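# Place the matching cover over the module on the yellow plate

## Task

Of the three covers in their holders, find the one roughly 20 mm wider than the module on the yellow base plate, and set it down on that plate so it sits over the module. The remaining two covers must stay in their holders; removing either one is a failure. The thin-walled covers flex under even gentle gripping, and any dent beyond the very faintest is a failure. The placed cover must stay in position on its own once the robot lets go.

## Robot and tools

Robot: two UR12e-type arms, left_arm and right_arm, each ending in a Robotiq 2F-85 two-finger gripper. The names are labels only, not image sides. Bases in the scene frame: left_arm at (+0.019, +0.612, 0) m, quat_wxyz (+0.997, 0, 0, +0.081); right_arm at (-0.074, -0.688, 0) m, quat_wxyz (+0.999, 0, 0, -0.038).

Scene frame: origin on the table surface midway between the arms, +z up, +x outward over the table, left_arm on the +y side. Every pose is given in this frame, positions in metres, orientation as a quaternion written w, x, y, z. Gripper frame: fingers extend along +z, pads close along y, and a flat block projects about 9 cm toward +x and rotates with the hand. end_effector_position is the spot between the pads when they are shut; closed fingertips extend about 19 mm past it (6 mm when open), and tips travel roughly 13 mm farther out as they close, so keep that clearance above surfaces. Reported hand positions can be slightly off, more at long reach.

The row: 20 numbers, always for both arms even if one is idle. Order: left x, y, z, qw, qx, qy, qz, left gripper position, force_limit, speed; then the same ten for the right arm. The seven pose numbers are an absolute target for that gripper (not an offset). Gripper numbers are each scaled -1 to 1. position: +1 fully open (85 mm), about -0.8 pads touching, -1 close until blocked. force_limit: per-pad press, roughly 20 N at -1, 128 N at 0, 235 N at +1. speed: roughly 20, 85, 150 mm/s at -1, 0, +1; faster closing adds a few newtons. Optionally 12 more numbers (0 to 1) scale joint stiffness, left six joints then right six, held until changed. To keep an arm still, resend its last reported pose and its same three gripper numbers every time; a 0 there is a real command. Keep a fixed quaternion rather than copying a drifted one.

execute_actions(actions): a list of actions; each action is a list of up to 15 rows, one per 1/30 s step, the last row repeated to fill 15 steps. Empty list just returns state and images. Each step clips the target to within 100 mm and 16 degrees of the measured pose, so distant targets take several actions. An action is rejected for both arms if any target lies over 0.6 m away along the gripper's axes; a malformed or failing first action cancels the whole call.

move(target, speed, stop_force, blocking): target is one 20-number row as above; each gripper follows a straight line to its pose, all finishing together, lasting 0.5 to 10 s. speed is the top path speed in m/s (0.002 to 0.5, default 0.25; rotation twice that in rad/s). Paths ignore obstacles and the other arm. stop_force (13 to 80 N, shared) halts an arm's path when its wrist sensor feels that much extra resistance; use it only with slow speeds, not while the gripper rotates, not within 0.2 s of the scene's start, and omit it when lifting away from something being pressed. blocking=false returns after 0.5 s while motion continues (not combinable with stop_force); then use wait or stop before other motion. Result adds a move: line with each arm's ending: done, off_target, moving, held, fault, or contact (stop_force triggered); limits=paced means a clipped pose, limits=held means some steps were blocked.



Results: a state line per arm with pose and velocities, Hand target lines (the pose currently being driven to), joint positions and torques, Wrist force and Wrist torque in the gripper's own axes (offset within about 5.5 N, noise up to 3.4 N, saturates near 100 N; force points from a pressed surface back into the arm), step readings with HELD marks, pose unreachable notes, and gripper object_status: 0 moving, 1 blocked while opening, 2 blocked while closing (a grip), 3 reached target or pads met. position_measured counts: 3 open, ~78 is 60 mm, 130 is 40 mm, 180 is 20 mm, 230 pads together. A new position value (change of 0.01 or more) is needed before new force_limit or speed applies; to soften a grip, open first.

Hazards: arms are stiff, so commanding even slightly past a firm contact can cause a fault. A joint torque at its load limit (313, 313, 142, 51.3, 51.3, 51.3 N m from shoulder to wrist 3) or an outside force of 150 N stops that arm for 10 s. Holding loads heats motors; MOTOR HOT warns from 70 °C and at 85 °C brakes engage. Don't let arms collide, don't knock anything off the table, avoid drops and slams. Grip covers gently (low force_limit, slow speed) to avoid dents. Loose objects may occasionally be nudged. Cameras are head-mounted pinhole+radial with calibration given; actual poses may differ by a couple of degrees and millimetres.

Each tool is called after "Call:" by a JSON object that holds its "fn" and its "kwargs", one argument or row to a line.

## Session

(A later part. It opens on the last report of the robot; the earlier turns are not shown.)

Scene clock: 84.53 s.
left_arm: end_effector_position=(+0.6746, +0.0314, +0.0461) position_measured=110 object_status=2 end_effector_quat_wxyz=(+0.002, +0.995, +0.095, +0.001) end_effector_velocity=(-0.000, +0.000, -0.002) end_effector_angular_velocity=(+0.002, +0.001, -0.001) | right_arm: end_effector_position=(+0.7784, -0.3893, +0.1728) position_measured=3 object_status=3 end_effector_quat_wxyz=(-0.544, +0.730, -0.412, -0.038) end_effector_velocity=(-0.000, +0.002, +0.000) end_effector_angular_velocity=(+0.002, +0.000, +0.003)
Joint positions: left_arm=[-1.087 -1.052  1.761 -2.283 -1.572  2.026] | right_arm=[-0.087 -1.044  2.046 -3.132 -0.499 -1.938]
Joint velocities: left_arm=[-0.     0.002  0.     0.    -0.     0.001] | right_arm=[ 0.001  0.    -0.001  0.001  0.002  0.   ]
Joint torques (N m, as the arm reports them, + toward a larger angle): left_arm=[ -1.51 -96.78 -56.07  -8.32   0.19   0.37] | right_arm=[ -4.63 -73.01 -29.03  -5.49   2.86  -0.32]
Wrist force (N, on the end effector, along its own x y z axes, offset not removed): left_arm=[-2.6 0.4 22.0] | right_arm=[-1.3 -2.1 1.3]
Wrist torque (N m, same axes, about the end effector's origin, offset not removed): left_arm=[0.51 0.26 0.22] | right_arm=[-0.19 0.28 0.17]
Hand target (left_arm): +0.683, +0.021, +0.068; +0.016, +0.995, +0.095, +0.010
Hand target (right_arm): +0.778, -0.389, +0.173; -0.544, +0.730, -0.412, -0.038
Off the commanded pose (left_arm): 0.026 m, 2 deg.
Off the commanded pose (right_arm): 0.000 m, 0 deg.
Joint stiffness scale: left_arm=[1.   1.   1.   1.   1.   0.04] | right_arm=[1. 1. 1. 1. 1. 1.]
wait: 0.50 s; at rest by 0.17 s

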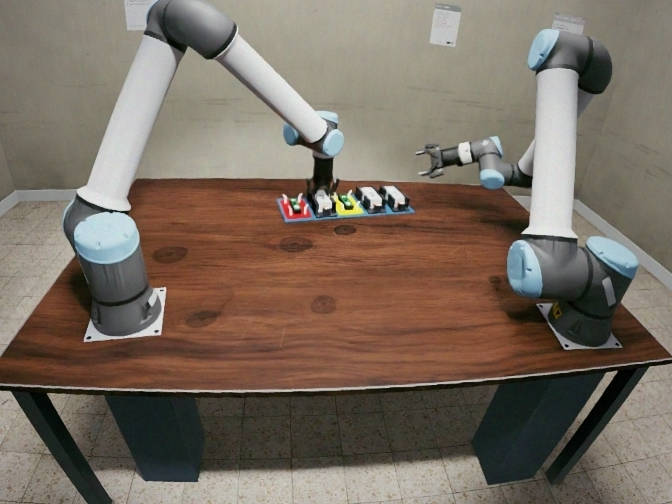

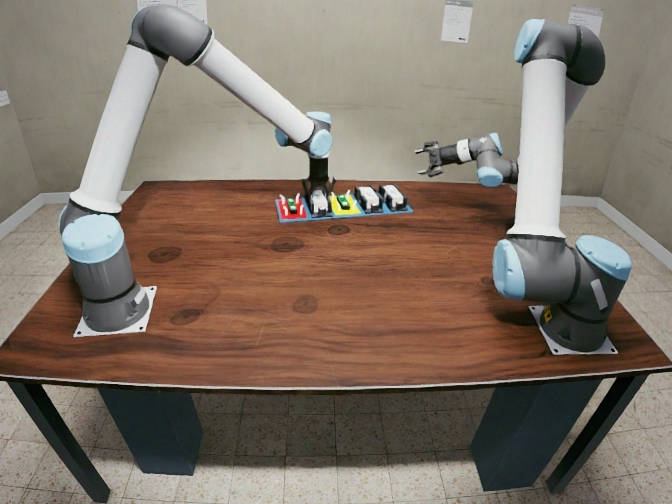

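Call:
{"fn": "execute_actions", "kwargs": {
  "actions": [
    [[0.68257,0.02086,0.0683,0.01585,0.99546,0.09515,0.00973,0.103,-0.685,-1,0.7783,-0.3893,0.1728,-0.544,0.730,-0.412,-0.038,1,-1,0],[0.68232,0.02120,0.0685,0.01530,0.99546,0.09515,0.00939,0.103,-0.685,-1,0.7783,-0.3893,0.1728,-0.544,0.730,-0.412,-0.038,1,-1,0],[0.68206,0.02154,0.0689,0.01474,0.99546,0.09515,0.00905,0.103,-0.685,-1,0.7783,-0.3893,0.1728,-0.544,0.730,-0.412,-0.038,1,-1,0],[0.6818,0.02188,0.0695,0.01419,0.99546,0.09515,0.00871,0.103,-0.685,-1,0.7783,-0.3893,0.1728,-0.544,0.730,-0.412,-0.038,1,-1,0],[0.6818,0.02188,0.0703,0.01419,0.99546,0.09515,0.00871,0.103,-0.685,-1,0.7783,-0.3893,0.1728,-0.544,0.730,-0.412,-0.038,1,-1,0],[0.6818,0.02188,0.0711,0.01419,0.99546,0.09515,0.00871,0.103,-0.685,-1,0.7783,-0.3893,0.1728,-0.544,0.730,-0.412,-0.038,1,-1,0],[0.6818,0.02188,0.0719,0.01419,0.99546,0.09515,0.00871,0.103,-0.685,-1,0.7783,-0.3893,0.1728,-0.544,0.730,-0.412,-0.038,1,-1,0],[0.6818,0.02188,0.0727,0.01419,0.99546,0.09515,0.00871,0.103,-0.685,-1,0.7783,-0.3893,0.1728,-0.544,0.730,-0.412,-0.038,1,-1,0],[0.6818,0.02188,0.0735,0.01419,0.99546,0.09515,0.00871,0.103,-0.685,-1,0.7783,-0.3893,0.1728,-0.544,0.730,-0.412,-0.038,1,-1,0],[0.6818,0.02188,0.0743,0.01419,0.99546,0.09515,0.00871,0.103,-0.685,-1,0.7783,-0.3893,0.1728,-0.544,0.730,-0.412,-0.038,1,-1,0],[0.6818,0.02188,0.0751,0.01419,0.99546,0.09515,0.00871,0.103,-0.685,-1,0.7783,-0.3893,0.1728,-0.544,0.730,-0.412,-0.038,1,-1,0],[0.6818,0.02188,0.0759,0.01419,0.99546,0.09515,0.00871,0.103,-0.685,-1,0.7783,-0.3893,0.1728,-0.544,0.730,-0.412,-0.038,1,-1,0],[0.6818,0.02188,0.0766,0.01419,0.99546,0.09515,0.00871,0.103,-0.685,-1,0.7783,-0.3893,0.1728,-0.544,0.730,-0.412,-0.038,1,-1,0],[0.6818,0.02188,0.0772,0.01419,0.99546,0.09515,0.00871,0.103,-0.685,-1,0.7783,-0.3893,0.1728,-0.544,0.730,-0.412,-0.038,1,-1,0],[0.6818,0.02188,0.0776,0.01419,0.99546,0.09515,0.00871,0.103,-0.685,-1,0.7783,-0.3893,0.1728,-0.544,0.730,-0.412,-0.038,1,-1,0]]
  ]
}}

Call:
{"fn": "wait", "kwargs": {
  "seconds": 0.5
}}

Call:
{"fn": "zoom_image", "kwargs": {
  "camera": "cam_head_right",
  "region": [300, 184, 336, 220]
}}

Call:
{"fn": "zoom_image", "kwargs": {
  "camera": "cam_head_left",
  "region": [304, 184, 340, 220]
}}

Scene clock: 91.00 s.
left_arm: end_effector_position=(+0.6744, +0.0318, +0.0523) position_measured=110 object_status=2 end_effector_quat_wxyz=(+0.001, +0.995, +0.095, +0.000) end_effector_velocity=(+0.001, -0.002, +0.033) end_effector_angular_velocity=(-0.009, -0.006, -0.000) | right_arm: end_effector_position=(+0.7784, -0.3893, +0.1728) position_measured=3 object_status=3 end_effector_quat_wxyz=(-0.544, +0.730, -0.412, -0.038) end_effector_velocity=(+0.000, -0.001, -0.000) end_effector_angular_velocity=(+0.001, +0.002, -0.000)
Joint positions: left_arm=[-1.087 -1.058  1.758 -2.272 -1.571  2.026] | right_arm=[-0.087 -1.044  2.046 -3.132 -0.499 -1.938]
Joint velocities: left_arm=[-0.    -0.036 -0.013  0.038 -0.     0.   ] | right_arm=[-0.001  0.001  0.     0.001  0.001 -0.   ]
Joint torques (N m, as the arm reports them, + toward a larger angle): left_arm=[ -0.37 -95.41 -55.16  -7.17   0.4    0.26] | right_arm=[ -4.32 -74.5  -29.26  -5.59   2.99  -0.9 ]
Wrist force (N, on the end effector, along its own x y z axes, offset not removed): left_arm=[-2.8 -0.2 19.5] | right_arm=[-1.2 -2.4 1.6]
Wrist torque (N m, same axes, about the end effector's origin, offset not removed): left_arm=[-0.06 0.64 0.17] | right_arm=[-0.28 0.25 0.09]
Hand target (left_arm): +0.682, +0.022, +0.078; +0.014, +0.995, +0.095, +0.009
Hand target (right_arm): +0.778, -0.389, +0.173; -0.544, +0.730, -0.412, -0.038
Off the commanded pose (left_arm): 0.028 m, 2 deg.
Off the commanded pose (right_arm): 0.000 m, 0 deg.
Joint stiffness scale: left_arm=[1.   1.   1.   1.   1.   0.04] | right_arm=[1. 1. 1. 1. 1. 1.]
Step readings (end_effector_position):
0: left_arm (+0.6746, +0.0314, +0.0461) | right_arm (+0.7784, -0.3893, +0.1728)
1: left_arm (+0.6746, +0.0314, +0.0461) | right_arm (+0.7784, -0.3893, +0.1728)
2: left_arm (+0.6746, +0.0314, +0.0461) | right_arm (+0.7784, -0.3893, +0.1728)
4: left_arm (+0.6746, +0.0315, +0.0461) | right_arm (+0.7784, -0.3893, +0.1728)
8: left_arm (+0.6744, +0.0317, +0.0468) | right_arm (+0.7784, -0.3893, +0.1728)
15: end_effector_position above

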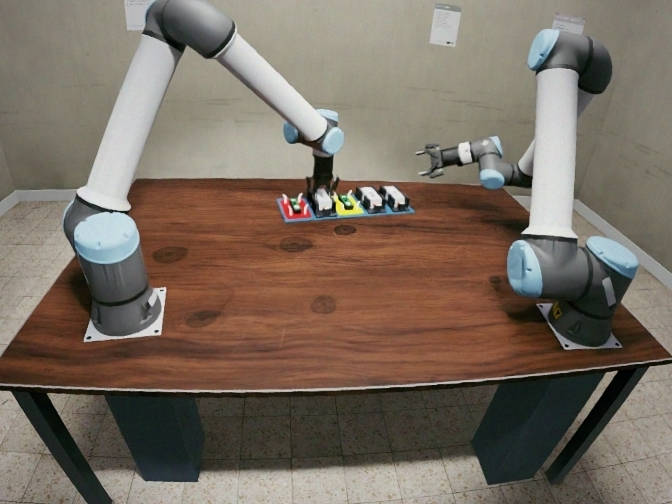

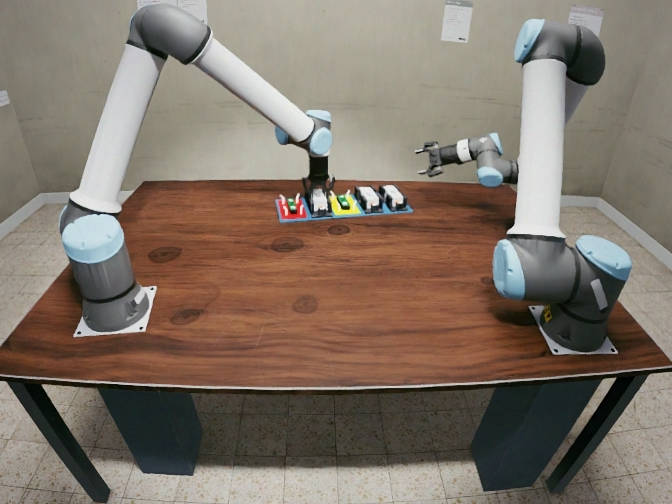

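Scene clock: 91.50 s.
left_arm: end_effector_position=(+0.6744, +0.0318, +0.0568) position_measured=110 object_status=2 end_effector_quat_wxyz=(+0.001, +0.995, +0.095, +0.000) end_effector_velocity=(-0.000, +0.000, -0.000) end_effector_angular_velocity=(+0.001, +0.001, -0.001) | right_arm: end_effector_position=(+0.7784, -0.3893, +0.1728) position_measured=3 object_status=3 end_effector_quat_wxyz=(-0.544, +0.730, -0.412, -0.038) end_effector_velocity=(+0.000, -0.000, -0.000) end_effector_angular_velocity=(-0.001, +0.000, -0.001)
Joint positions: left_arm=[-1.087 -1.063  1.756 -2.266 -1.571  2.026] | right_arm=[-0.087 -1.044  2.046 -3.132 -0.499 -1.938]
Joint velocities: left_arm=[-0.     0.     0.     0.001 -0.     0.001] | right_arm=[ 0.     0.    -0.    -0.    -0.001  0.   ]
Joint torques (N m, as the arm reports them, + toward a larger angle): left_arm=[ -2.05 -96.99 -56.18  -6.35   0.4    0.43] | right_arm=[ -3.99 -74.7  -29.04  -5.22   3.13  -0.21]
Wrist force (N, on the end effector, along its own x y z axes, offset not removed): left_arm=[-2.0 3.3 22.7] | right_arm=[-1.2 -4.1 -0.4]
Wrist torque (N m, same axes, about the end effector's origin, offset not removed): left_arm=[0.10 0.57 0.20] | right_arm=[-0.56 0.25 0.12]
Hand target (left_arm): +0.682, +0.022, +0.078; +0.014, +0.995, +0.095, +0.009
Hand target (right_arm): +0.778, -0.389, +0.173; -0.544, +0.730, -0.412, -0.038
Off the commanded pose (left_arm): 0.024 m, 2 deg.
Off the commanded pose (right_arm): 0.000 m, 0 deg.
Joint stiffness scale: left_arm=[1.   1.   1.   1.   1.   0.04] | right_arm=[1. 1. 1. 1. 1. 1.]
wait: 0.50 s; at rest by 0.30 s

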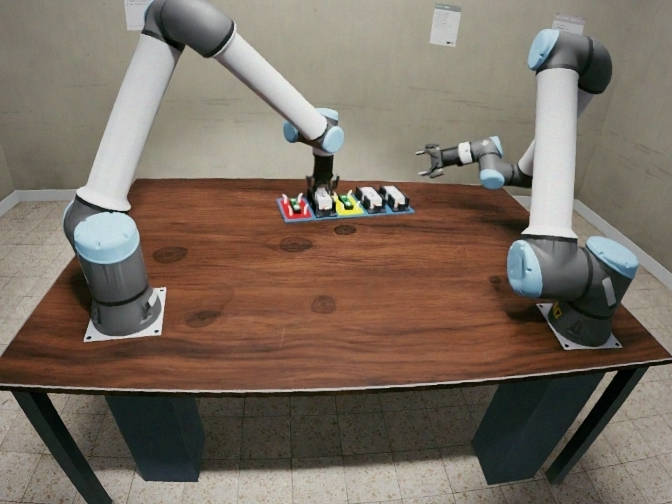

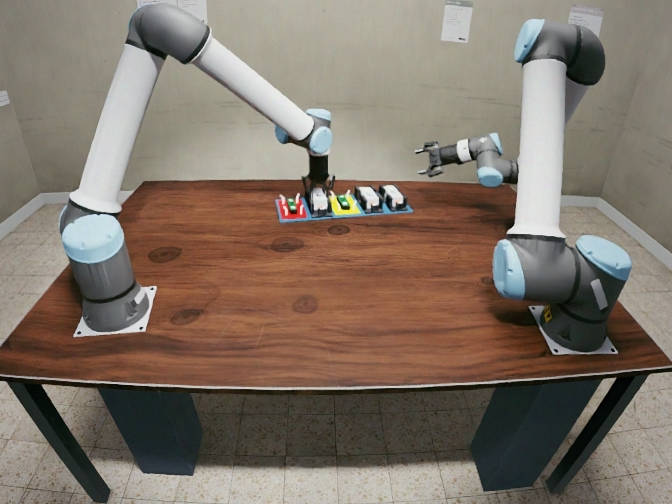

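Region (300, 184, 336, 220) of cam_head_right's 672x504 image, scaled by 14.000, with more detail than that image has.

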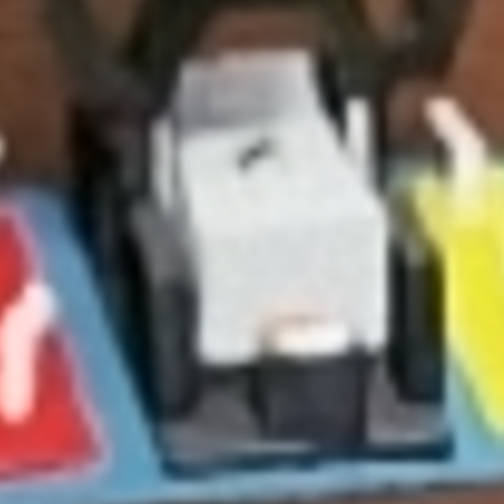

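Region (304, 184, 340, 220) of cam_head_left's 672x504 image, scaled by 14.000, with more detail than that image has.

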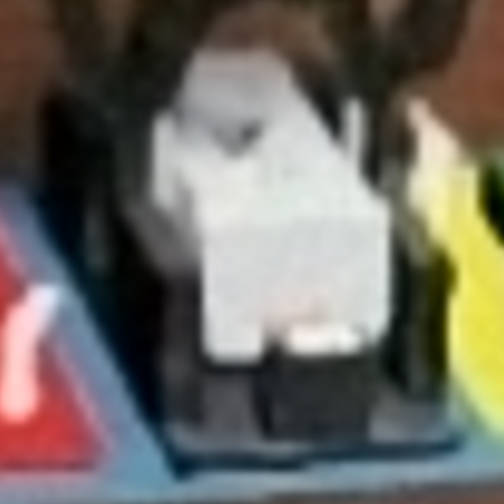

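Call:
{"fn": "zoom_image", "kwargs": {
  "camera": "cam_head_left",
  "region": [310, 184, 336, 212]
}}

Call:
{"fn": "zoom_image", "kwargs": {
  "camera": "cam_head_right",
  "region": [306, 184, 332, 212]
}}

Call:
{"fn": "execute_actions", "kwargs": {
  "actions": []
}}

Region (310, 184, 336, 212) of cam_head_left's 672x504 image, scaled by 18.000, with more detail than that image has; it fills the left 468 columns of this view, and the rest is white.

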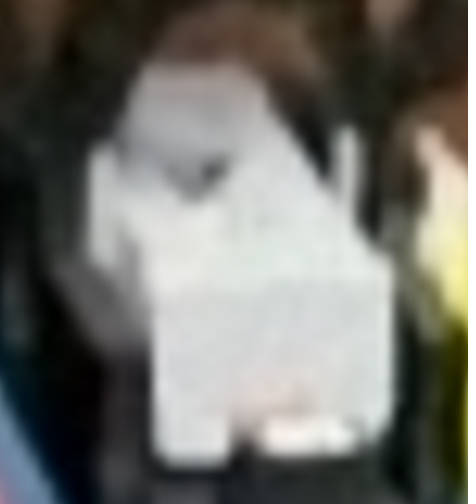

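Region (306, 184, 332, 212) of cam_head_right's 672x504 image, scaled by 18.000, with more detail than that image has; it fills the left 468 columns of this view, and the rest is white.

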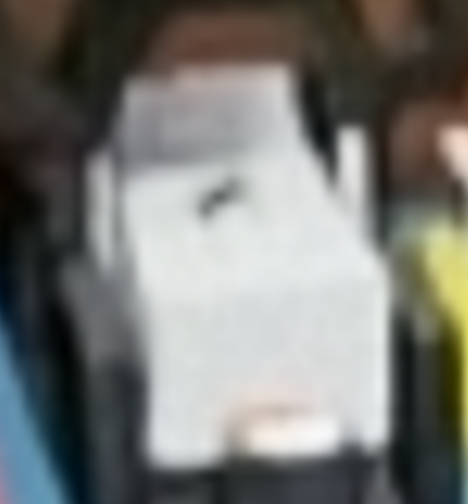

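Scene clock: 94.03 s.
left_arm: end_effector_position=(+0.6744, +0.0318, +0.0568) position_measured=110 object_status=2 end_effector_quat_wxyz=(+0.001, +0.995, +0.095, +0.000) end_effector_velocity=(-0.000, +0.000, -0.000) end_effector_angular_velocity=(+0.001, +0.000, -0.000) | right_arm: end_effector_position=(+0.7784, -0.3893, +0.1728) position_measured=3 object_status=3 end_effector_quat_wxyz=(-0.544, +0.730, -0.412, -0.038) end_effector_velocity=(-0.001, +0.002, -0.001) end_effector_angular_velocity=(-0.001, +0.002, +0.002)
Joint positions: left_arm=[-1.087 -1.063  1.756 -2.266 -1.571  2.026] | right_arm=[-0.087 -1.044  2.046 -3.132 -0.499 -1.938]
Joint velocities: left_arm=[-0.     0.     0.001  0.     0.    -0.   ] | right_arm=[ 0.002  0.001 -0.     0.001 -0.001  0.   ]
Joint torques (N m, as the arm reports them, + toward a larger angle): left_arm=[ -3.26 -94.83 -56.02  -6.18   0.46   0.06] | right_arm=[ -2.57 -75.73 -28.81  -5.56   2.91  -0.72]
Wrist force (N, on the end effector, along its own x y z axes, offset not removed): left_arm=[-2.6 0.8 21.5] | right_arm=[-4.7 -2.7 0.6]
Wrist torque (N m, same axes, about the end effector's origin, offset not removed): left_arm=[-0.32 0.64 0.17] | right_arm=[-0.32 0.97 0.10]
Hand target (left_arm): +0.682, +0.022, +0.078; +0.014, +0.995, +0.095, +0.009
Hand target (right_arm): +0.778, -0.389, +0.173; -0.544, +0.730, -0.412, -0.038
Off the commanded pose (left_arm): 0.024 m, 2 deg.
Off the commanded pose (right_arm): 0.000 m, 0 deg.
Joint stiffness scale: left_arm=[1.   1.   1.   1.   1.   0.04] | right_arm=[1. 1. 1. 1. 1. 1.]

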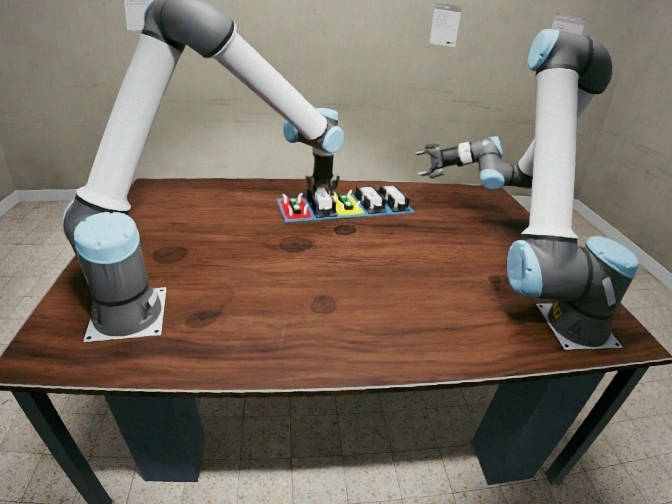

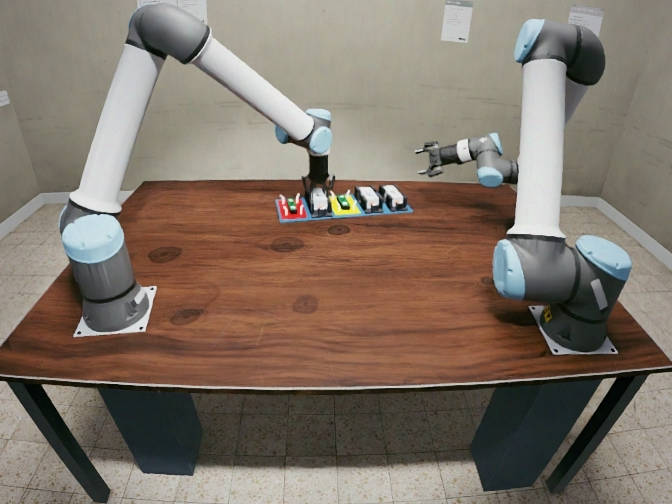

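Call:
{"fn": "execute_actions", "kwargs": {
  "actions": [
    [[0.6818,0.02188,0.0782,0.01419,0.99546,0.09515,0.00871,0.103,-0.685,-1,0.7783,-0.3893,0.1728,-0.544,0.730,-0.412,-0.038,1,-1,0],[0.6818,0.02188,0.0792,0.01419,0.99546,0.09515,0.00871,0.103,-0.685,-1,0.7783,-0.3893,0.1728,-0.544,0.730,-0.412,-0.038,1,-1,0],[0.6818,0.02188,0.0805,0.01419,0.99546,0.09515,0.00871,0.103,-0.685,-1,0.7783,-0.3893,0.1728,-0.544,0.730,-0.412,-0.038,1,-1,0],[0.6818,0.02188,0.0820,0.01419,0.99546,0.09515,0.00871,0.103,-0.685,-1,0.7783,-0.3893,0.1728,-0.544,0.730,-0.412,-0.038,1,-1,0],[0.6818,0.02188,0.0835,0.01419,0.99546,0.09515,0.00871,0.103,-0.685,-1,0.7783,-0.3893,0.1728,-0.544,0.730,-0.412,-0.038,1,-1,0],[0.6818,0.02188,0.0850,0.01419,0.99546,0.09515,0.00871,0.103,-0.685,-1,0.7783,-0.3893,0.1728,-0.544,0.730,-0.412,-0.038,1,-1,0],[0.6818,0.02188,0.0865,0.01419,0.99546,0.09515,0.00871,0.103,-0.685,-1,0.7783,-0.3893,0.1728,-0.544,0.730,-0.412,-0.038,1,-1,0],[0.6818,0.02188,0.0880,0.01419,0.99546,0.09515,0.00871,0.103,-0.685,-1,0.7783,-0.3893,0.1728,-0.544,0.730,-0.412,-0.038,1,-1,0],[0.6818,0.02188,0.0895,0.01419,0.99546,0.09515,0.00871,0.103,-0.685,-1,0.7783,-0.3893,0.1728,-0.544,0.730,-0.412,-0.038,1,-1,0],[0.6818,0.02188,0.0910,0.01419,0.99546,0.09515,0.00871,0.103,-0.685,-1,0.7783,-0.3893,0.1728,-0.544,0.730,-0.412,-0.038,1,-1,0],[0.68112,0.02278,0.0925,0.01286,0.99546,0.09515,0.00789,0.103,-0.685,-1,0.7783,-0.3893,0.1728,-0.544,0.730,-0.412,-0.038,1,-1,0],[0.67976,0.02459,0.0940,0.01020,0.99546,0.09515,0.00625,0.103,-0.685,-1,0.7783,-0.3893,0.1728,-0.544,0.730,-0.412,-0.038,1,-1,0],[0.67806,0.02684,0.0955,0.00688,0.99546,0.09515,0.00419,0.103,-0.685,-1,0.7783,-0.3893,0.1728,-0.544,0.730,-0.412,-0.038,1,-1,0],[0.67636,0.02910,0.0970,0.00356,0.99546,0.09515,0.00214,0.103,-0.685,-1,0.7783,-0.3893,0.1728,-0.544,0.730,-0.412,-0.038,1,-1,0],[0.67534,0.03045,0.0985,0.00156,0.99546,0.09515,0.00091,0.103,-0.685,-1,0.7783,-0.3893,0.1728,-0.544,0.730,-0.412,-0.038,1,-1,0]],
    [[0.6750,0.0309,0.1000,0.0009,0.99546,0.09515,0.0005,0.103,-0.685,-1,0.7783,-0.3893,0.1728,-0.544,0.730,-0.412,-0.038,1,-1,0],[0.6750,0.0309,0.1015,0.0009,0.99546,0.09515,0.0005,0.103,-0.685,-1,0.7783,-0.3893,0.1728,-0.544,0.730,-0.412,-0.038,1,-1,0],[0.6750,0.0309,0.1030,0.0009,0.99546,0.09515,0.0005,0.103,-0.685,-1,0.7783,-0.3893,0.1728,-0.544,0.730,-0.412,-0.038,1,-1,0],[0.6750,0.0309,0.1044,0.0009,0.99546,0.09515,0.0005,0.103,-0.685,-1,0.7783,-0.3893,0.1728,-0.544,0.730,-0.412,-0.038,1,-1,0],[0.6750,0.0309,0.1057,0.0009,0.99546,0.09515,0.0005,0.103,-0.685,-1,0.7783,-0.3893,0.1728,-0.544,0.730,-0.412,-0.038,1,-1,0],[0.6750,0.0309,0.1068,0.0009,0.99546,0.09515,0.0005,0.103,-0.685,-1,0.7783,-0.3893,0.1728,-0.544,0.730,-0.412,-0.038,1,-1,0],[0.6750,0.0309,0.1078,0.0009,0.99546,0.09515,0.0005,0.103,-0.685,-1,0.7783,-0.3893,0.1728,-0.544,0.730,-0.412,-0.038,1,-1,0],[0.6750,0.0309,0.1086,0.0009,0.99546,0.09515,0.0005,0.103,-0.685,-1,0.7783,-0.3893,0.1728,-0.544,0.730,-0.412,-0.038,1,-1,0],[0.6750,0.0309,0.1092,0.0009,0.99546,0.09515,0.0005,0.103,-0.685,-1,0.7783,-0.3893,0.1728,-0.544,0.730,-0.412,-0.038,1,-1,0],[0.6750,0.0309,0.1096,0.0009,0.99546,0.09515,0.0005,0.103,-0.685,-1,0.7783,-0.3893,0.1728,-0.544,0.730,-0.412,-0.038,1,-1,0],[0.6750,0.0309,0.1099,0.0009,0.99546,0.09515,0.0005,0.103,-0.685,-1,0.7783,-0.3893,0.1728,-0.544,0.730,-0.412,-0.038,1,-1,0,1,1,1,1,1,0.1,1,1,1,1,1,1],[0.6750,0.0309,0.110,0.0009,0.99546,0.09515,0.0005,0.103,-0.685,-1,0.7783,-0.3893,0.1728,-0.544,0.730,-0.412,-0.038,1,-1,0,1,1,1,1,1,0.25,1,1,1,1,1,1],[0.6750,0.0309,0.110,0.0009,0.99546,0.09515,0.0005,0.103,-0.685,-1,0.7783,-0.3893,0.1728,-0.544,0.730,-0.412,-0.038,1,-1,0,1,1,1,1,1,0.5,1,1,1,1,1,1],[0.6750,0.0309,0.110,0.0009,0.99546,0.09515,0.0005,0.103,-0.685,-1,0.7783,-0.3893,0.1728,-0.544,0.730,-0.412,-0.038,1,-1,0,1,1,1,1,1,0.75,1,1,1,1,1,1],[0.6750,0.0309,0.110,0.0009,0.99546,0.09515,0.0005,0.103,-0.685,-1,0.7783,-0.3893,0.1728,-0.544,0.730,-0.412,-0.038,1,-1,0,1,1,1,1,1,1,1,1,1,1,1,1]]
  ]
}}

Call:
{"fn": "zoom_image", "kwargs": {
  "camera": "cam_head_right",
  "region": [294, 164, 346, 220]
}}

Call:
{"fn": "zoom_image", "kwargs": {
  "camera": "cam_head_left",
  "region": [298, 164, 350, 220]
}}

Scene clock: 98.50 s.
left_arm: end_effector_position=(+0.6754, +0.0305, +0.1107) position_measured=110 object_status=2 end_effector_quat_wxyz=(+0.004, +0.995, +0.095, +0.002) end_effector_velocity=(-0.007, +0.008, -0.002) end_effector_angular_velocity=(+0.029, +0.023, +0.000) | right_arm: end_effector_position=(+0.7784, -0.3893, +0.1728) position_measured=3 object_status=3 end_effector_quat_wxyz=(-0.544, +0.730, -0.412, -0.038) end_effector_velocity=(+0.000, +0.000, +0.000) end_effector_angular_velocity=(-0.000, -0.000, +0.000)
Joint positions: left_arm=[-1.087 -1.117  1.725 -2.187 -1.571  2.026] | right_arm=[-0.087 -1.044  2.046 -3.132 -0.499 -1.938]
Joint velocities: left_arm=[-0.    -0.002 -0.002  0.041 -0.001 -0.   ] | right_arm=[ 0. -0. -0.  0. -0. -0.]
Joint torques (N m, as the arm reports them, + toward a larger angle): left_arm=[ -2.03 -72.51 -46.06  -5.03   0.3    0.29] | right_arm=[ -1.32 -73.23 -29.87  -5.16   2.83  -0.83]
Wrist force (N, on the end effector, along its own x y z axes, offset not removed): left_arm=[-2.5 1.2 1.4] | right_arm=[-2.0 -0.3 0.8]
Wrist torque (N m, same axes, about the end effector's origin, offset not removed): left_arm=[0.19 0.31 0.14] | right_arm=[0.09 0.39 0.12]
Hand target (left_arm): +0.675, +0.031, +0.110; +0.001, +0.995, +0.095, +0.001
Hand target (right_arm): +0.778, -0.389, +0.173; -0.544, +0.730, -0.412, -0.038
Off the commanded pose (left_arm): 0.001 m, 0 deg.
Off the commanded pose (right_arm): 0.000 m, 0 deg.
Joint stiffness scale: left_arm=[1.    1.    1.    1.    1.    0.127] | right_arm=[1. 1. 1. 1. 1. 1.]
Step readings (end_effector_position; steps 1 to 15: 1st action; 16 to 30: 2nd action):
0: left_arm (+0.6744, +0.0318, +0.0568) | right_arm (+0.7784, -0.3893, +0.1728)
1: left_arm (+0.6744, +0.0318, +0.0568) | right_arm (+0.7784, -0.3893, +0.1728)
2: left_arm (+0.6744, +0.0318, +0.0568) | right_arm (+0.7784, -0.3893, +0.1728)
4: left_arm (+0.6744, +0.0318, +0.0569) | right_arm (+0.7784, -0.3893, +0.1728)
8: left_arm (+0.6744, +0.0318, +0.0581) | right_arm (+0.7784, -0.3893, +0.1728)
15: left_arm (+0.6740, +0.0323, +0.0682) | right_arm (+0.7784, -0.3893, +0.1728)
16: left_arm (+0.6738, +0.0326, +0.0704) | right_arm (+0.7784, -0.3893, +0.1728)
17: left_arm (+0.6735, +0.0330, +0.0729) | right_arm (+0.7784, -0.3893, +0.1728)
19: left_arm (+0.6731, +0.0335, +0.0792) | right_arm (+0.7784, -0.3893, +0.1728)
23: left_arm (+0.6747, +0.0314, +0.0982) | right_arm (+0.7784, -0.3893, +0.1728)
30: end_effector_position above

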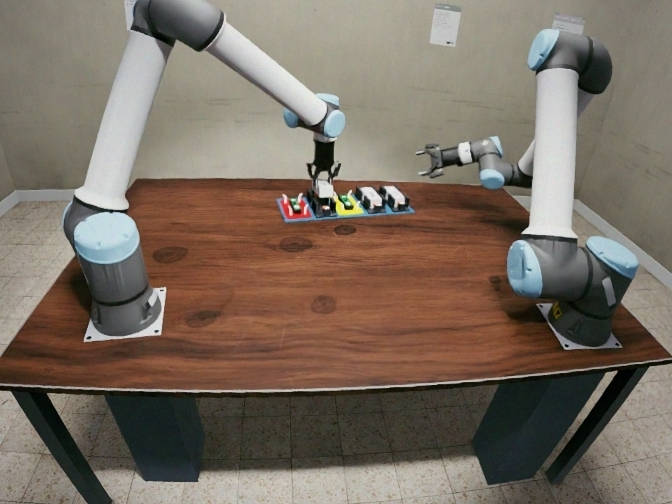

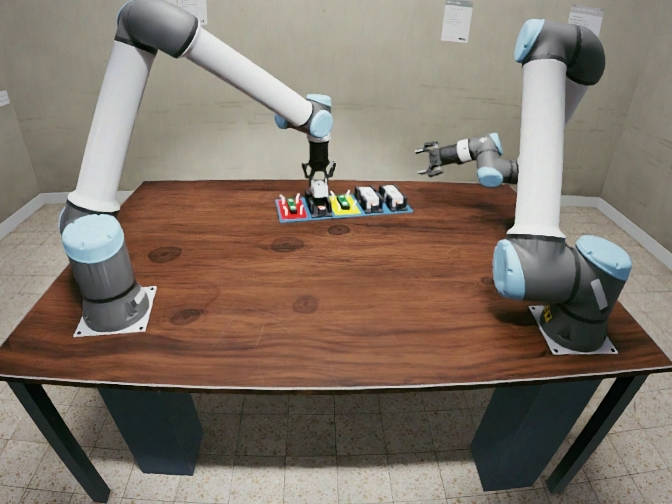

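Region (294, 164, 346, 220) of cam_head_right's 672x504 image, scaled by 9.000, with more detail than that image has; it fills the left 468 columns of this view, and the rest is white.

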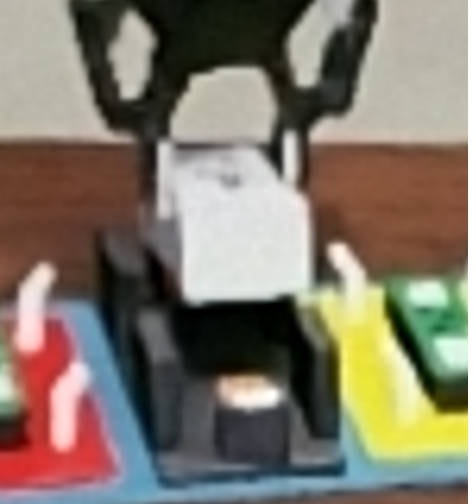

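Region (298, 164, 350, 220) of cam_head_left's 672x504 image, scaled by 9.000, with more detail than that image has; it fills the left 468 columns of this view, and the rest is white.

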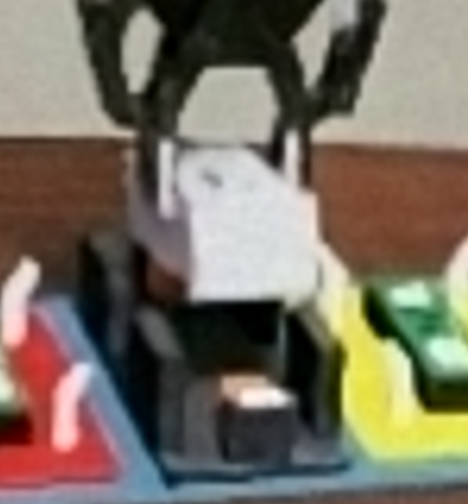

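Call:
{"fn": "wait", "kwargs": {
  "seconds": 0.3
}}

Call:
{"fn": "zoom_image", "kwargs": {
  "camera": "cam_head_right",
  "region": [304, 172, 336, 204]
}}

Call:
{"fn": "zoom_image", "kwargs": {
  "camera": "cam_head_left",
  "region": [308, 172, 340, 204]
}}

Scene clock: 99.20 s.
left_arm: end_effector_position=(+0.6745, +0.0317, +0.1100) position_measured=110 object_status=2 end_effector_quat_wxyz=(+0.001, +0.995, +0.095, +0.000) end_effector_velocity=(-0.001, +0.001, -0.000) end_effector_angular_velocity=(+0.001, -0.000, -0.001) | right_arm: end_effector_position=(+0.7784, -0.3893, +0.1728) position_measured=3 object_status=3 end_effector_quat_wxyz=(-0.544, +0.730, -0.412, -0.038) end_effector_velocity=(-0.000, +0.001, -0.000) end_effector_angular_velocity=(+0.001, +0.002, +0.002)
Joint positions: left_arm=[-1.087 -1.117  1.725 -2.182 -1.571  2.026] | right_arm=[-0.087 -1.044  2.046 -3.132 -0.499 -1.938]
Joint velocities: left_arm=[-0.    -0.001  0.002 -0.     0.001  0.   ] | right_arm=[ 0.001  0.    -0.     0.002  0.001 -0.   ]
Joint torques (N m, as the arm reports them, + toward a larger angle): left_arm=[ -1.07 -73.52 -46.36  -4.49   0.22   0.05] | right_arm=[ -0.72 -73.39 -27.83  -5.84   2.47  -0.57]
Wrist force (N, on the end effector, along its own x y z axes, offset not removed): left_arm=[-4.5 0.1 -0.5] | right_arm=[-1.3 -4.0 0.3]
Wrist torque (N m, same axes, about the end effector's origin, offset not removed): left_arm=[-0.02 0.82 0.20] | right_arm=[-0.53 0.25 0.13]
Hand target (left_arm): +0.675, +0.031, +0.110; +0.001, +0.995, +0.095, +0.001
Hand target (right_arm): +0.778, -0.389, +0.173; -0.544, +0.730, -0.412, -0.038
Off the commanded pose (left_arm): 0.001 m, 0 deg.
Off the commanded pose (right_arm): 0.000 m, 0 deg.
Joint stiffness scale: left_arm=[1. 1. 1. 1. 1. 1.] | right_arm=[1. 1. 1. 1. 1. 1.]
wait: 0.30 s; at rest from the start

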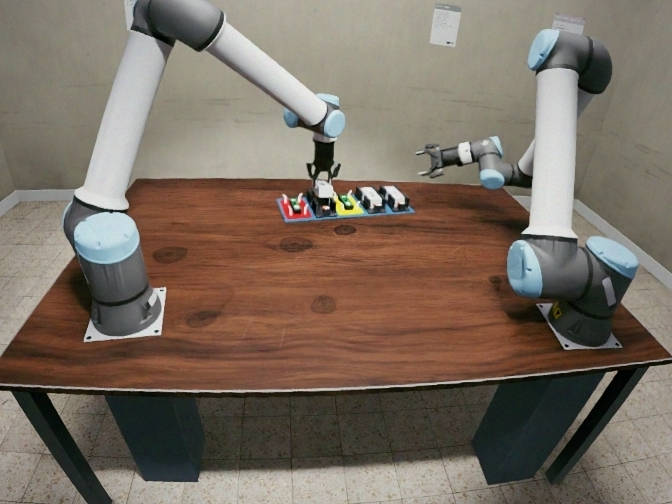

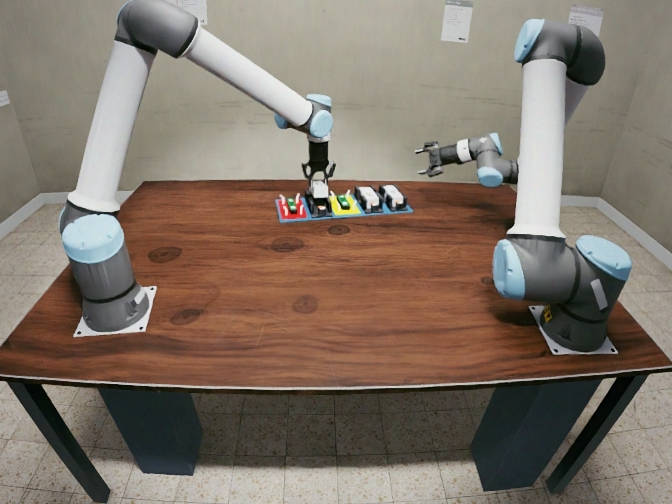

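Region (304, 172, 336, 204) of cam_head_right's 672x504 image, scaled by 15.750, with more detail than that image has.

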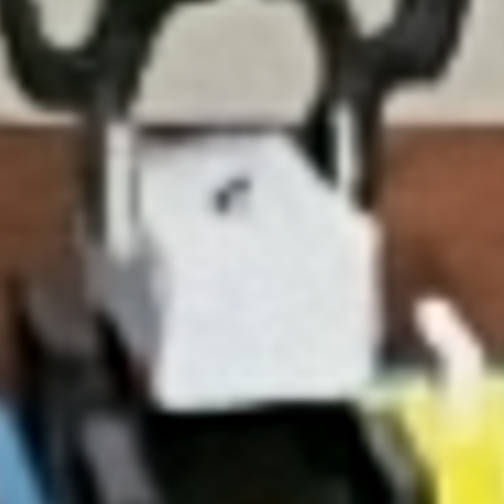

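Region (308, 172, 340, 204) of cam_head_left's 672x504 image, scaled by 15.750, with more detail than that image has.

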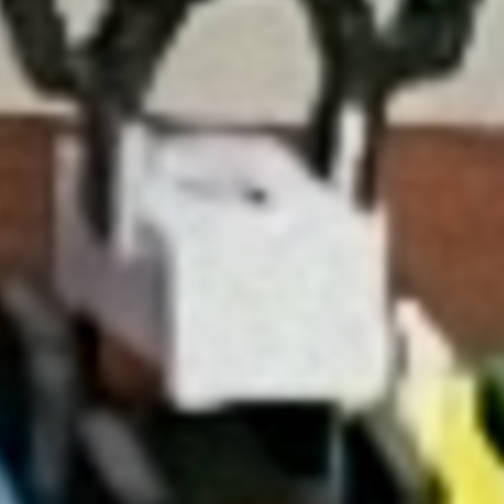

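Call:
{"fn": "execute_actions", "kwargs": {
  "actions": [
    [[0.6750,0.0309,0.1102,0.0006,0.99546,0.09515,0.0005,0.103,-0.685,-1,0.7783,-0.3893,0.1728,-0.544,0.730,-0.412,-0.038,1,-1,0],[0.6750,0.0309,0.1108,0.0004,0.99546,0.09515,0.0005,0.103,-0.685,-1,0.7783,-0.3893,0.1728,-0.544,0.730,-0.412,-0.038,1,-1,0],[0.6750,0.0309,0.1117,0.0002,0.99546,0.09515,0.0005,0.103,-0.685,-1,0.7783,-0.3893,0.1728,-0.544,0.730,-0.412,-0.038,1,-1,0],[0.6750,0.0309,0.1128,-0.00008,0.99546,0.09515,0.0010,0.103,-0.685,-1,0.7783,-0.3893,0.1728,-0.544,0.730,-0.412,-0.038,1,-1,0],[0.6750,0.0309,0.1140,-0.00030,0.99546,0.09515,0.00316,0.103,-0.685,-1,0.7783,-0.3893,0.1728,-0.544,0.730,-0.412,-0.038,1,-1,0],[0.6750,0.0309,0.1152,-0.00065,0.99544,0.09515,0.00682,0.103,-0.685,-1,0.7783,-0.3893,0.1728,-0.544,0.730,-0.412,-0.038,1,-1,0],[0.6750,0.0309,0.1163,-0.00111,0.99539,0.09514,0.01162,0.103,-0.685,-1,0.7783,-0.3893,0.1728,-0.544,0.730,-0.412,-0.038,1,-1,0],[0.6750,0.0309,0.1172,-0.00166,0.99531,0.09514,0.01737,0.103,-0.685,-1,0.7783,-0.3893,0.1728,-0.544,0.730,-0.412,-0.038,1,-1,0],[0.6750,0.0309,0.1178,-0.00228,0.99517,0.09512,0.02388,0.103,-0.685,-1,0.7783,-0.3893,0.1728,-0.544,0.730,-0.412,-0.038,1,-1,0],[0.6750,0.0309,0.118,-0.00296,0.99498,0.09510,0.03094,0.103,-0.685,-1,0.7783,-0.3893,0.1728,-0.544,0.730,-0.412,-0.038,1,-1,0],[0.6750,0.0309,0.118,-0.00367,0.99472,0.09508,0.03839,0.103,-0.685,-1,0.7783,-0.3893,0.1728,-0.544,0.730,-0.412,-0.038,1,-1,0],[0.6750,0.0309,0.118,-0.00440,0.99440,0.09505,0.04602,0.103,-0.685,-1,0.7783,-0.3893,0.1728,-0.544,0.730,-0.412,-0.038,1,-1,0],[0.67506,0.03056,0.118,-0.00513,0.99401,0.09501,0.05366,0.103,-0.685,-1,0.7783,-0.3893,0.1728,-0.544,0.730,-0.412,-0.038,1,-1,0],[0.67524,0.02958,0.118,-0.00584,0.99358,0.09497,0.06109,0.103,-0.685,-1,0.7783,-0.3893,0.1728,-0.544,0.730,-0.412,-0.038,1,-1,0],[0.67553,0.02799,0.118,-0.00651,0.99312,0.09493,0.06815,0.103,-0.685,-1,0.7783,-0.3893,0.1728,-0.544,0.730,-0.412,-0.038,1,-1,0]],
    [[0.67591,0.02585,0.118,-0.00713,0.99266,0.09488,0.07464,0.103,-0.685,-1,0.7783,-0.3893,0.1728,-0.544,0.730,-0.412,-0.038,1,-1,0],[0.67639,0.02320,0.118,-0.00768,0.99221,0.09484,0.08038,0.103,-0.685,-1,0.7783,-0.3893,0.1728,-0.544,0.730,-0.412,-0.038,1,-1,0],[0.67696,0.02009,0.118,-0.00814,0.99181,0.09480,0.08516,0.103,-0.685,-1,0.7783,-0.3893,0.1728,-0.544,0.730,-0.412,-0.038,1,-1,0],[0.67759,0.01657,0.118,-0.00849,0.99149,0.09477,0.08881,0.103,-0.685,-1,0.7783,-0.3893,0.1728,-0.544,0.730,-0.412,-0.038,1,-1,0],[0.67830,0.01267,0.118,-0.00871,0.99128,0.09475,0.09114,0.103,-0.685,-1,0.7783,-0.3893,0.1728,-0.544,0.730,-0.412,-0.038,1,-1,0],[0.67906,0.00846,0.118,-0.00879,0.99120,0.09474,0.09195,0.103,-0.685,-1,0.7783,-0.3893,0.1728,-0.544,0.730,-0.412,-0.038,1,-1,0],[0.67987,0.00396,0.118,-0.00879,0.99120,0.09474,0.09195,0.103,-0.685,-1,0.7783,-0.3893,0.1728,-0.544,0.730,-0.412,-0.038,1,-1,0],[0.68073,-0.00076,0.118,-0.00879,0.99120,0.09474,0.09195,0.103,-0.685,-1,0.7783,-0.3893,0.1728,-0.544,0.730,-0.412,-0.038,1,-1,0],[0.68162,-0.00567,0.118,-0.00879,0.99120,0.09474,0.09195,0.103,-0.685,-1,0.7783,-0.3893,0.1728,-0.544,0.730,-0.412,-0.038,1,-1,0],[0.68253,-0.01072,0.118,-0.00879,0.99120,0.09474,0.09195,0.103,-0.685,-1,0.7783,-0.3893,0.1728,-0.544,0.730,-0.412,-0.038,1,-1,0],[0.68346,-0.01586,0.118,-0.00879,0.99120,0.09474,0.09195,0.103,-0.685,-1,0.7783,-0.3893,0.1728,-0.544,0.730,-0.412,-0.038,1,-1,0],[0.68440,-0.02105,0.118,-0.00879,0.99120,0.09474,0.09195,0.103,-0.685,-1,0.7783,-0.3893,0.1728,-0.544,0.730,-0.412,-0.038,1,-1,0],[0.68534,-0.02624,0.118,-0.00879,0.99120,0.09474,0.09195,0.103,-0.685,-1,0.7783,-0.3893,0.1728,-0.544,0.730,-0.412,-0.038,1,-1,0],[0.68627,-0.03138,0.1178,-0.00879,0.99120,0.09474,0.09195,0.103,-0.685,-1,0.7783,-0.3893,0.1728,-0.544,0.730,-0.412,-0.038,1,-1,0],[0.68718,-0.03643,0.1171,-0.00879,0.99120,0.09474,0.09195,0.103,-0.685,-1,0.7783,-0.3893,0.1728,-0.544,0.730,-0.412,-0.038,1,-1,0]],
    [[0.68807,-0.04134,0.1160,-0.00879,0.99120,0.09474,0.09195,0.103,-0.685,-1,0.7783,-0.3893,0.1728,-0.544,0.730,-0.412,-0.038,1,-1,0],[0.68893,-0.04606,0.1146,-0.00879,0.99120,0.09474,0.09195,0.103,-0.685,-1,0.7783,-0.3893,0.1728,-0.544,0.730,-0.412,-0.038,1,-1,0],[0.68974,-0.05056,0.1130,-0.00879,0.99120,0.09474,0.09195,0.103,-0.685,-1,0.7783,-0.3893,0.1728,-0.544,0.730,-0.412,-0.038,1,-1,0],[0.69050,-0.05477,0.1111,-0.00879,0.99120,0.09474,0.09195,0.103,-0.685,-1,0.7783,-0.3893,0.1728,-0.544,0.730,-0.412,-0.038,1,-1,0],[0.69121,-0.05867,0.1091,-0.00879,0.99120,0.09474,0.09195,0.103,-0.685,-1,0.7783,-0.3893,0.1728,-0.544,0.730,-0.412,-0.038,1,-1,0],[0.69184,-0.06219,0.1071,-0.00879,0.99120,0.09474,0.09195,0.103,-0.685,-1,0.7783,-0.3893,0.1728,-0.544,0.730,-0.412,-0.038,1,-1,0],[0.69241,-0.06530,0.1049,-0.00879,0.99120,0.09474,0.09195,0.103,-0.685,-1,0.7783,-0.3893,0.1728,-0.544,0.730,-0.412,-0.038,1,-1,0],[0.69289,-0.06795,0.1029,-0.00879,0.99120,0.09474,0.09195,0.103,-0.685,-1,0.7783,-0.3893,0.1728,-0.544,0.730,-0.412,-0.038,1,-1,0],[0.69327,-0.07009,0.1009,-0.00879,0.99120,0.09474,0.09195,0.103,-0.685,-1,0.7783,-0.3893,0.1728,-0.544,0.730,-0.412,-0.038,1,-1,0],[0.69356,-0.07168,0.0990,-0.00879,0.99120,0.09474,0.09195,0.103,-0.685,-1,0.7783,-0.3893,0.1728,-0.544,0.730,-0.412,-0.038,1,-1,0],[0.69374,-0.07266,0.0974,-0.00879,0.99120,0.09474,0.09195,0.103,-0.685,-1,0.7783,-0.3893,0.1728,-0.544,0.730,-0.412,-0.038,1,-1,0],[0.6938,-0.0730,0.0960,-0.00879,0.99120,0.09474,0.09195,0.103,-0.685,-1,0.7783,-0.3893,0.1728,-0.544,0.730,-0.412,-0.038,1,-1,0],[0.6938,-0.0730,0.0949,-0.00879,0.99120,0.09474,0.09195,0.103,-0.685,-1,0.7783,-0.3893,0.1728,-0.544,0.730,-0.412,-0.038,1,-1,0],[0.6938,-0.0730,0.0942,-0.00879,0.99120,0.09474,0.09195,0.103,-0.685,-1,0.7783,-0.3893,0.1728,-0.544,0.730,-0.412,-0.038,1,-1,0],[0.6938,-0.0730,0.094,-0.00879,0.99120,0.09474,0.09195,0.103,-0.685,-1,0.7783,-0.3893,0.1728,-0.544,0.730,-0.412,-0.038,1,-1,0]]
  ]
}}

Call:
{"fn": "wait", "kwargs": {
  "seconds": 0.5
}}

Call:
{"fn": "zoom_image", "kwargs": {
  "camera": "cam_head_right",
  "region": [322, 174, 366, 218]
}}

Call:
{"fn": "zoom_image", "kwargs": {
  "camera": "cam_head_left",
  "region": [326, 174, 370, 218]
}}

Scene clock: 108.37 s.
left_arm: end_effector_position=(+0.6907, -0.0661, +0.0992) position_measured=110 object_status=2 end_effector_quat_wxyz=(-0.009, +0.991, +0.094, +0.091) end_effector_velocity=(+0.004, -0.043, -0.070) end_effector_angular_velocity=(+0.041, +0.024, +0.001) | right_arm: end_effector_position=(+0.7784, -0.3893, +0.1728) position_measured=3 object_status=3 end_effector_quat_wxyz=(-0.544, +0.730, -0.412, -0.038) end_effector_velocity=(-0.001, +0.001, -0.000) end_effector_angular_velocity=(+0.000, +0.001, +0.001)
Joint positions: left_arm=[-1.19  -1.024  1.625 -2.234 -1.399  1.931] | right_arm=[-0.087 -1.044  2.046 -3.132 -0.499 -1.938]
Joint velocities: left_arm=[-0.021  0.124 -0.074  0.001  0.003 -0.022] | right_arm=[ 0.001 -0.     0.     0.001 -0.     0.   ]
Joint torques (N m, as the arm reports them, + toward a larger angle): left_arm=[ -0.56 -83.54 -48.07  -5.59   1.02   0.19] | right_arm=[ -3.81 -74.38 -28.29  -5.09   2.65  -0.38]
Wrist force (N, on the end effector, along its own x y z axes, offset not removed): left_arm=[-3.4 0.3 -0.8] | right_arm=[-0.9 -2.2 0.3]
Wrist torque (N m, same axes, about the end effector's origin, offset not removed): left_arm=[-0.07 0.48 0.14] | right_arm=[-0.20 0.22 0.09]
Hand target (left_arm): +0.694, -0.073, +0.094; -0.009, +0.991, +0.095, +0.092
Hand target (right_arm): +0.778, -0.389, +0.173; -0.544, +0.730, -0.412, -0.038
Off the commanded pose (left_arm): 0.009 m, 0 deg.
Off the commanded pose (right_arm): 0.000 m, 0 deg.
Joint stiffness scale: left_arm=[1. 1. 1. 1. 1. 1.] | right_arm=[1. 1. 1. 1. 1. 1.]
Step readings (end_effector_position; steps 1 to 15: 1st action; 16 to 30: 2nd action; 31 to 45: 3rd action):
0: left_arm (+0.6745, +0.0317, +0.1100) | right_arm (+0.7784, -0.3893, +0.1728)
1: left_arm (+0.6745, +0.0317, +0.1100) | right_arm (+0.7784, -0.3893, +0.1728)
2: left_arm (+0.6745, +0.0317, +0.1100) | right_arm (+0.7784, -0.3893, +0.1728)
4: left_arm (+0.6744, +0.0319, +0.1100) | right_arm (+0.7784, -0.3893, +0.1728)
8: left_arm (+0.6747, +0.0328, +0.1098) | right_arm (+0.7784, -0.3893, +0.1728)
15: left_arm (+0.6778, +0.0316, +0.1165) | right_arm (+0.7784, -0.3893, +0.1728)
16: left_arm (+0.6775, +0.0310, +0.1178) | right_arm (+0.7784, -0.3893, +0.1728)
17: left_arm (+0.6770, +0.0302, +0.1189) | right_arm (+0.7784, -0.3893, +0.1728)
19: left_arm (+0.6762, +0.0277, +0.1207) | right_arm (+0.7784, -0.3893, +0.1728)
23: left_arm (+0.6755, +0.0184, +0.1221) | right_arm (+0.7784, -0.3893, +0.1728)
30: left_arm (+0.6788, -0.0057, +0.1176) | right_arm (+0.7784, -0.3893, +0.1728)
31: left_arm (+0.6801, -0.0102, +0.1170) | right_arm (+0.7784, -0.3893, +0.1728)
32: left_arm (+0.6814, -0.0148, +0.1164) | right_arm (+0.7784, -0.3893, +0.1728)
34: left_arm (+0.6838, -0.0244, +0.1153) | right_arm (+0.7784, -0.3893, +0.1728)
38: left_arm (+0.6875, -0.0434, +0.1124) | right_arm (+0.7784, -0.3893, +0.1728)
45: end_effector_position above

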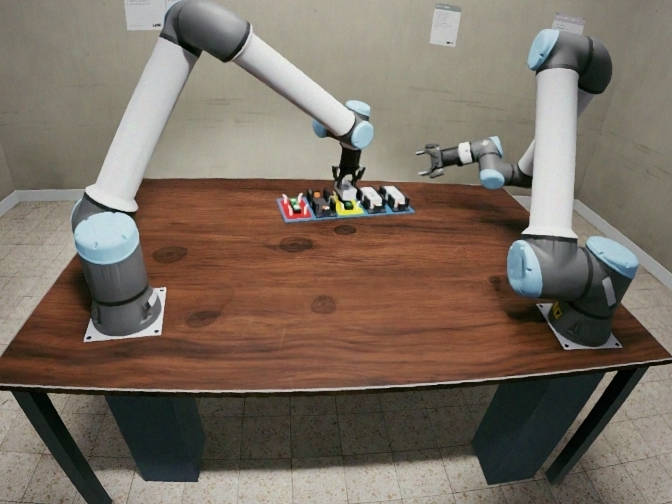

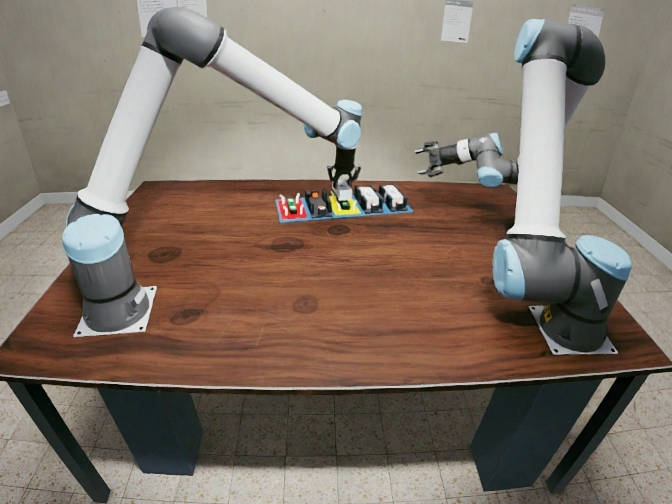

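Scene clock: 108.87 s.
left_arm: end_effector_position=(+0.6924, -0.0705, +0.0921) position_measured=110 object_status=2 end_effector_quat_wxyz=(-0.011, +0.991, +0.094, +0.091) end_effector_velocity=(-0.000, -0.001, +0.000) end_effector_angular_velocity=(-0.002, -0.000, -0.002) | right_arm: end_effector_position=(+0.7784, -0.3893, +0.1728) position_measured=3 object_status=3 end_effector_quat_wxyz=(-0.544, +0.730, -0.412, -0.038) end_effector_velocity=(-0.000, +0.000, +0.001) end_effector_angular_velocity=(+0.000, -0.001, +0.001)
Joint positions: left_arm=[-1.191 -1.011  1.616 -2.236 -1.398  1.928] | right_arm=[-0.087 -1.044  2.046 -3.132 -0.499 -1.938]
Joint velocities: left_arm=[-0.001  0.001 -0.001 -0.001 -0.001  0.001] | right_arm=[ 0.001 -0.001  0.     0.     0.    -0.   ]
Joint torques (N m, as the arm reports them, + toward a larger angle): left_arm=[ -1.7  -85.17 -47.56  -5.95   1.43  -0.34] | right_arm=[ -1.24 -73.28 -29.75  -5.33   2.84  -0.25]
Wrist force (N, on the end effector, along its own x y z axes, offset not removed): left_arm=[-2.0 -0.8 -0.3] | right_arm=[-2.2 -3.7 0.9]
Wrist torque (N m, same axes, about the end effector's origin, offset not removed): left_arm=[-0.12 0.26 0.06] | right_arm=[-0.60 0.47 0.14]
Hand target (left_arm): +0.694, -0.073, +0.094; -0.009, +0.991, +0.095, +0.092
Hand target (right_arm): +0.778, -0.389, +0.173; -0.544, +0.730, -0.412, -0.038
Off the commanded pose (left_arm): 0.003 m, 0 deg.
Off the commanded pose (right_arm): 0.000 m, 0 deg.
Joint stiffness scale: left_arm=[1. 1. 1. 1. 1. 1.] | right_arm=[1. 1. 1. 1. 1. 1.]
wait: 0.50 s; at rest by 0.30 s

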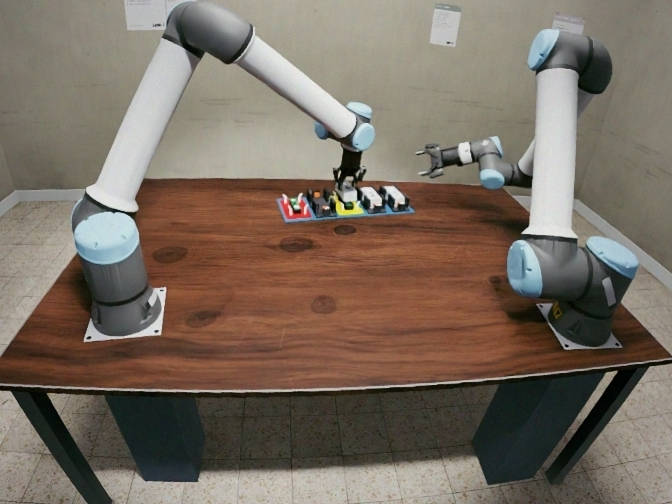

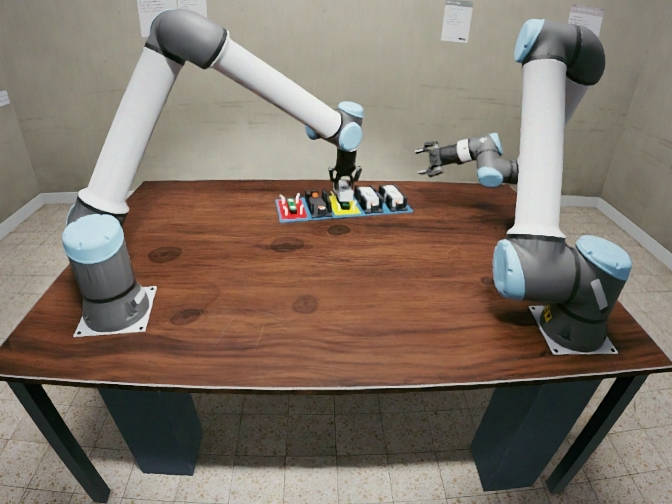

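Region (322, 174, 366, 218) of cam_head_right's 672x504 image, scaled by 11.455, with more detail than that image has.

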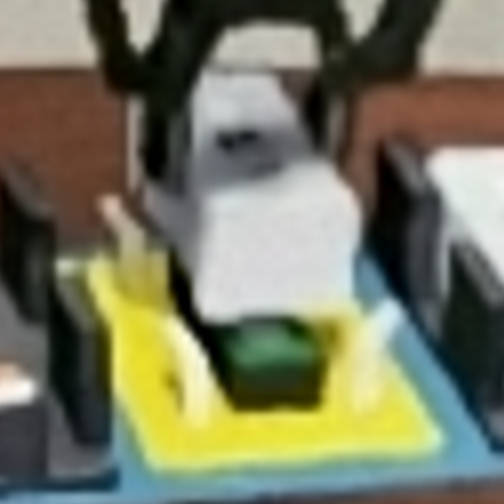

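Region (326, 174, 370, 218) of cam_head_left's 672x504 image, scaled by 11.455, with more detail than that image has.

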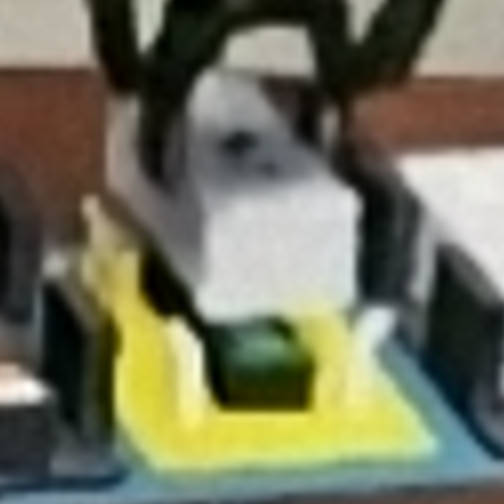

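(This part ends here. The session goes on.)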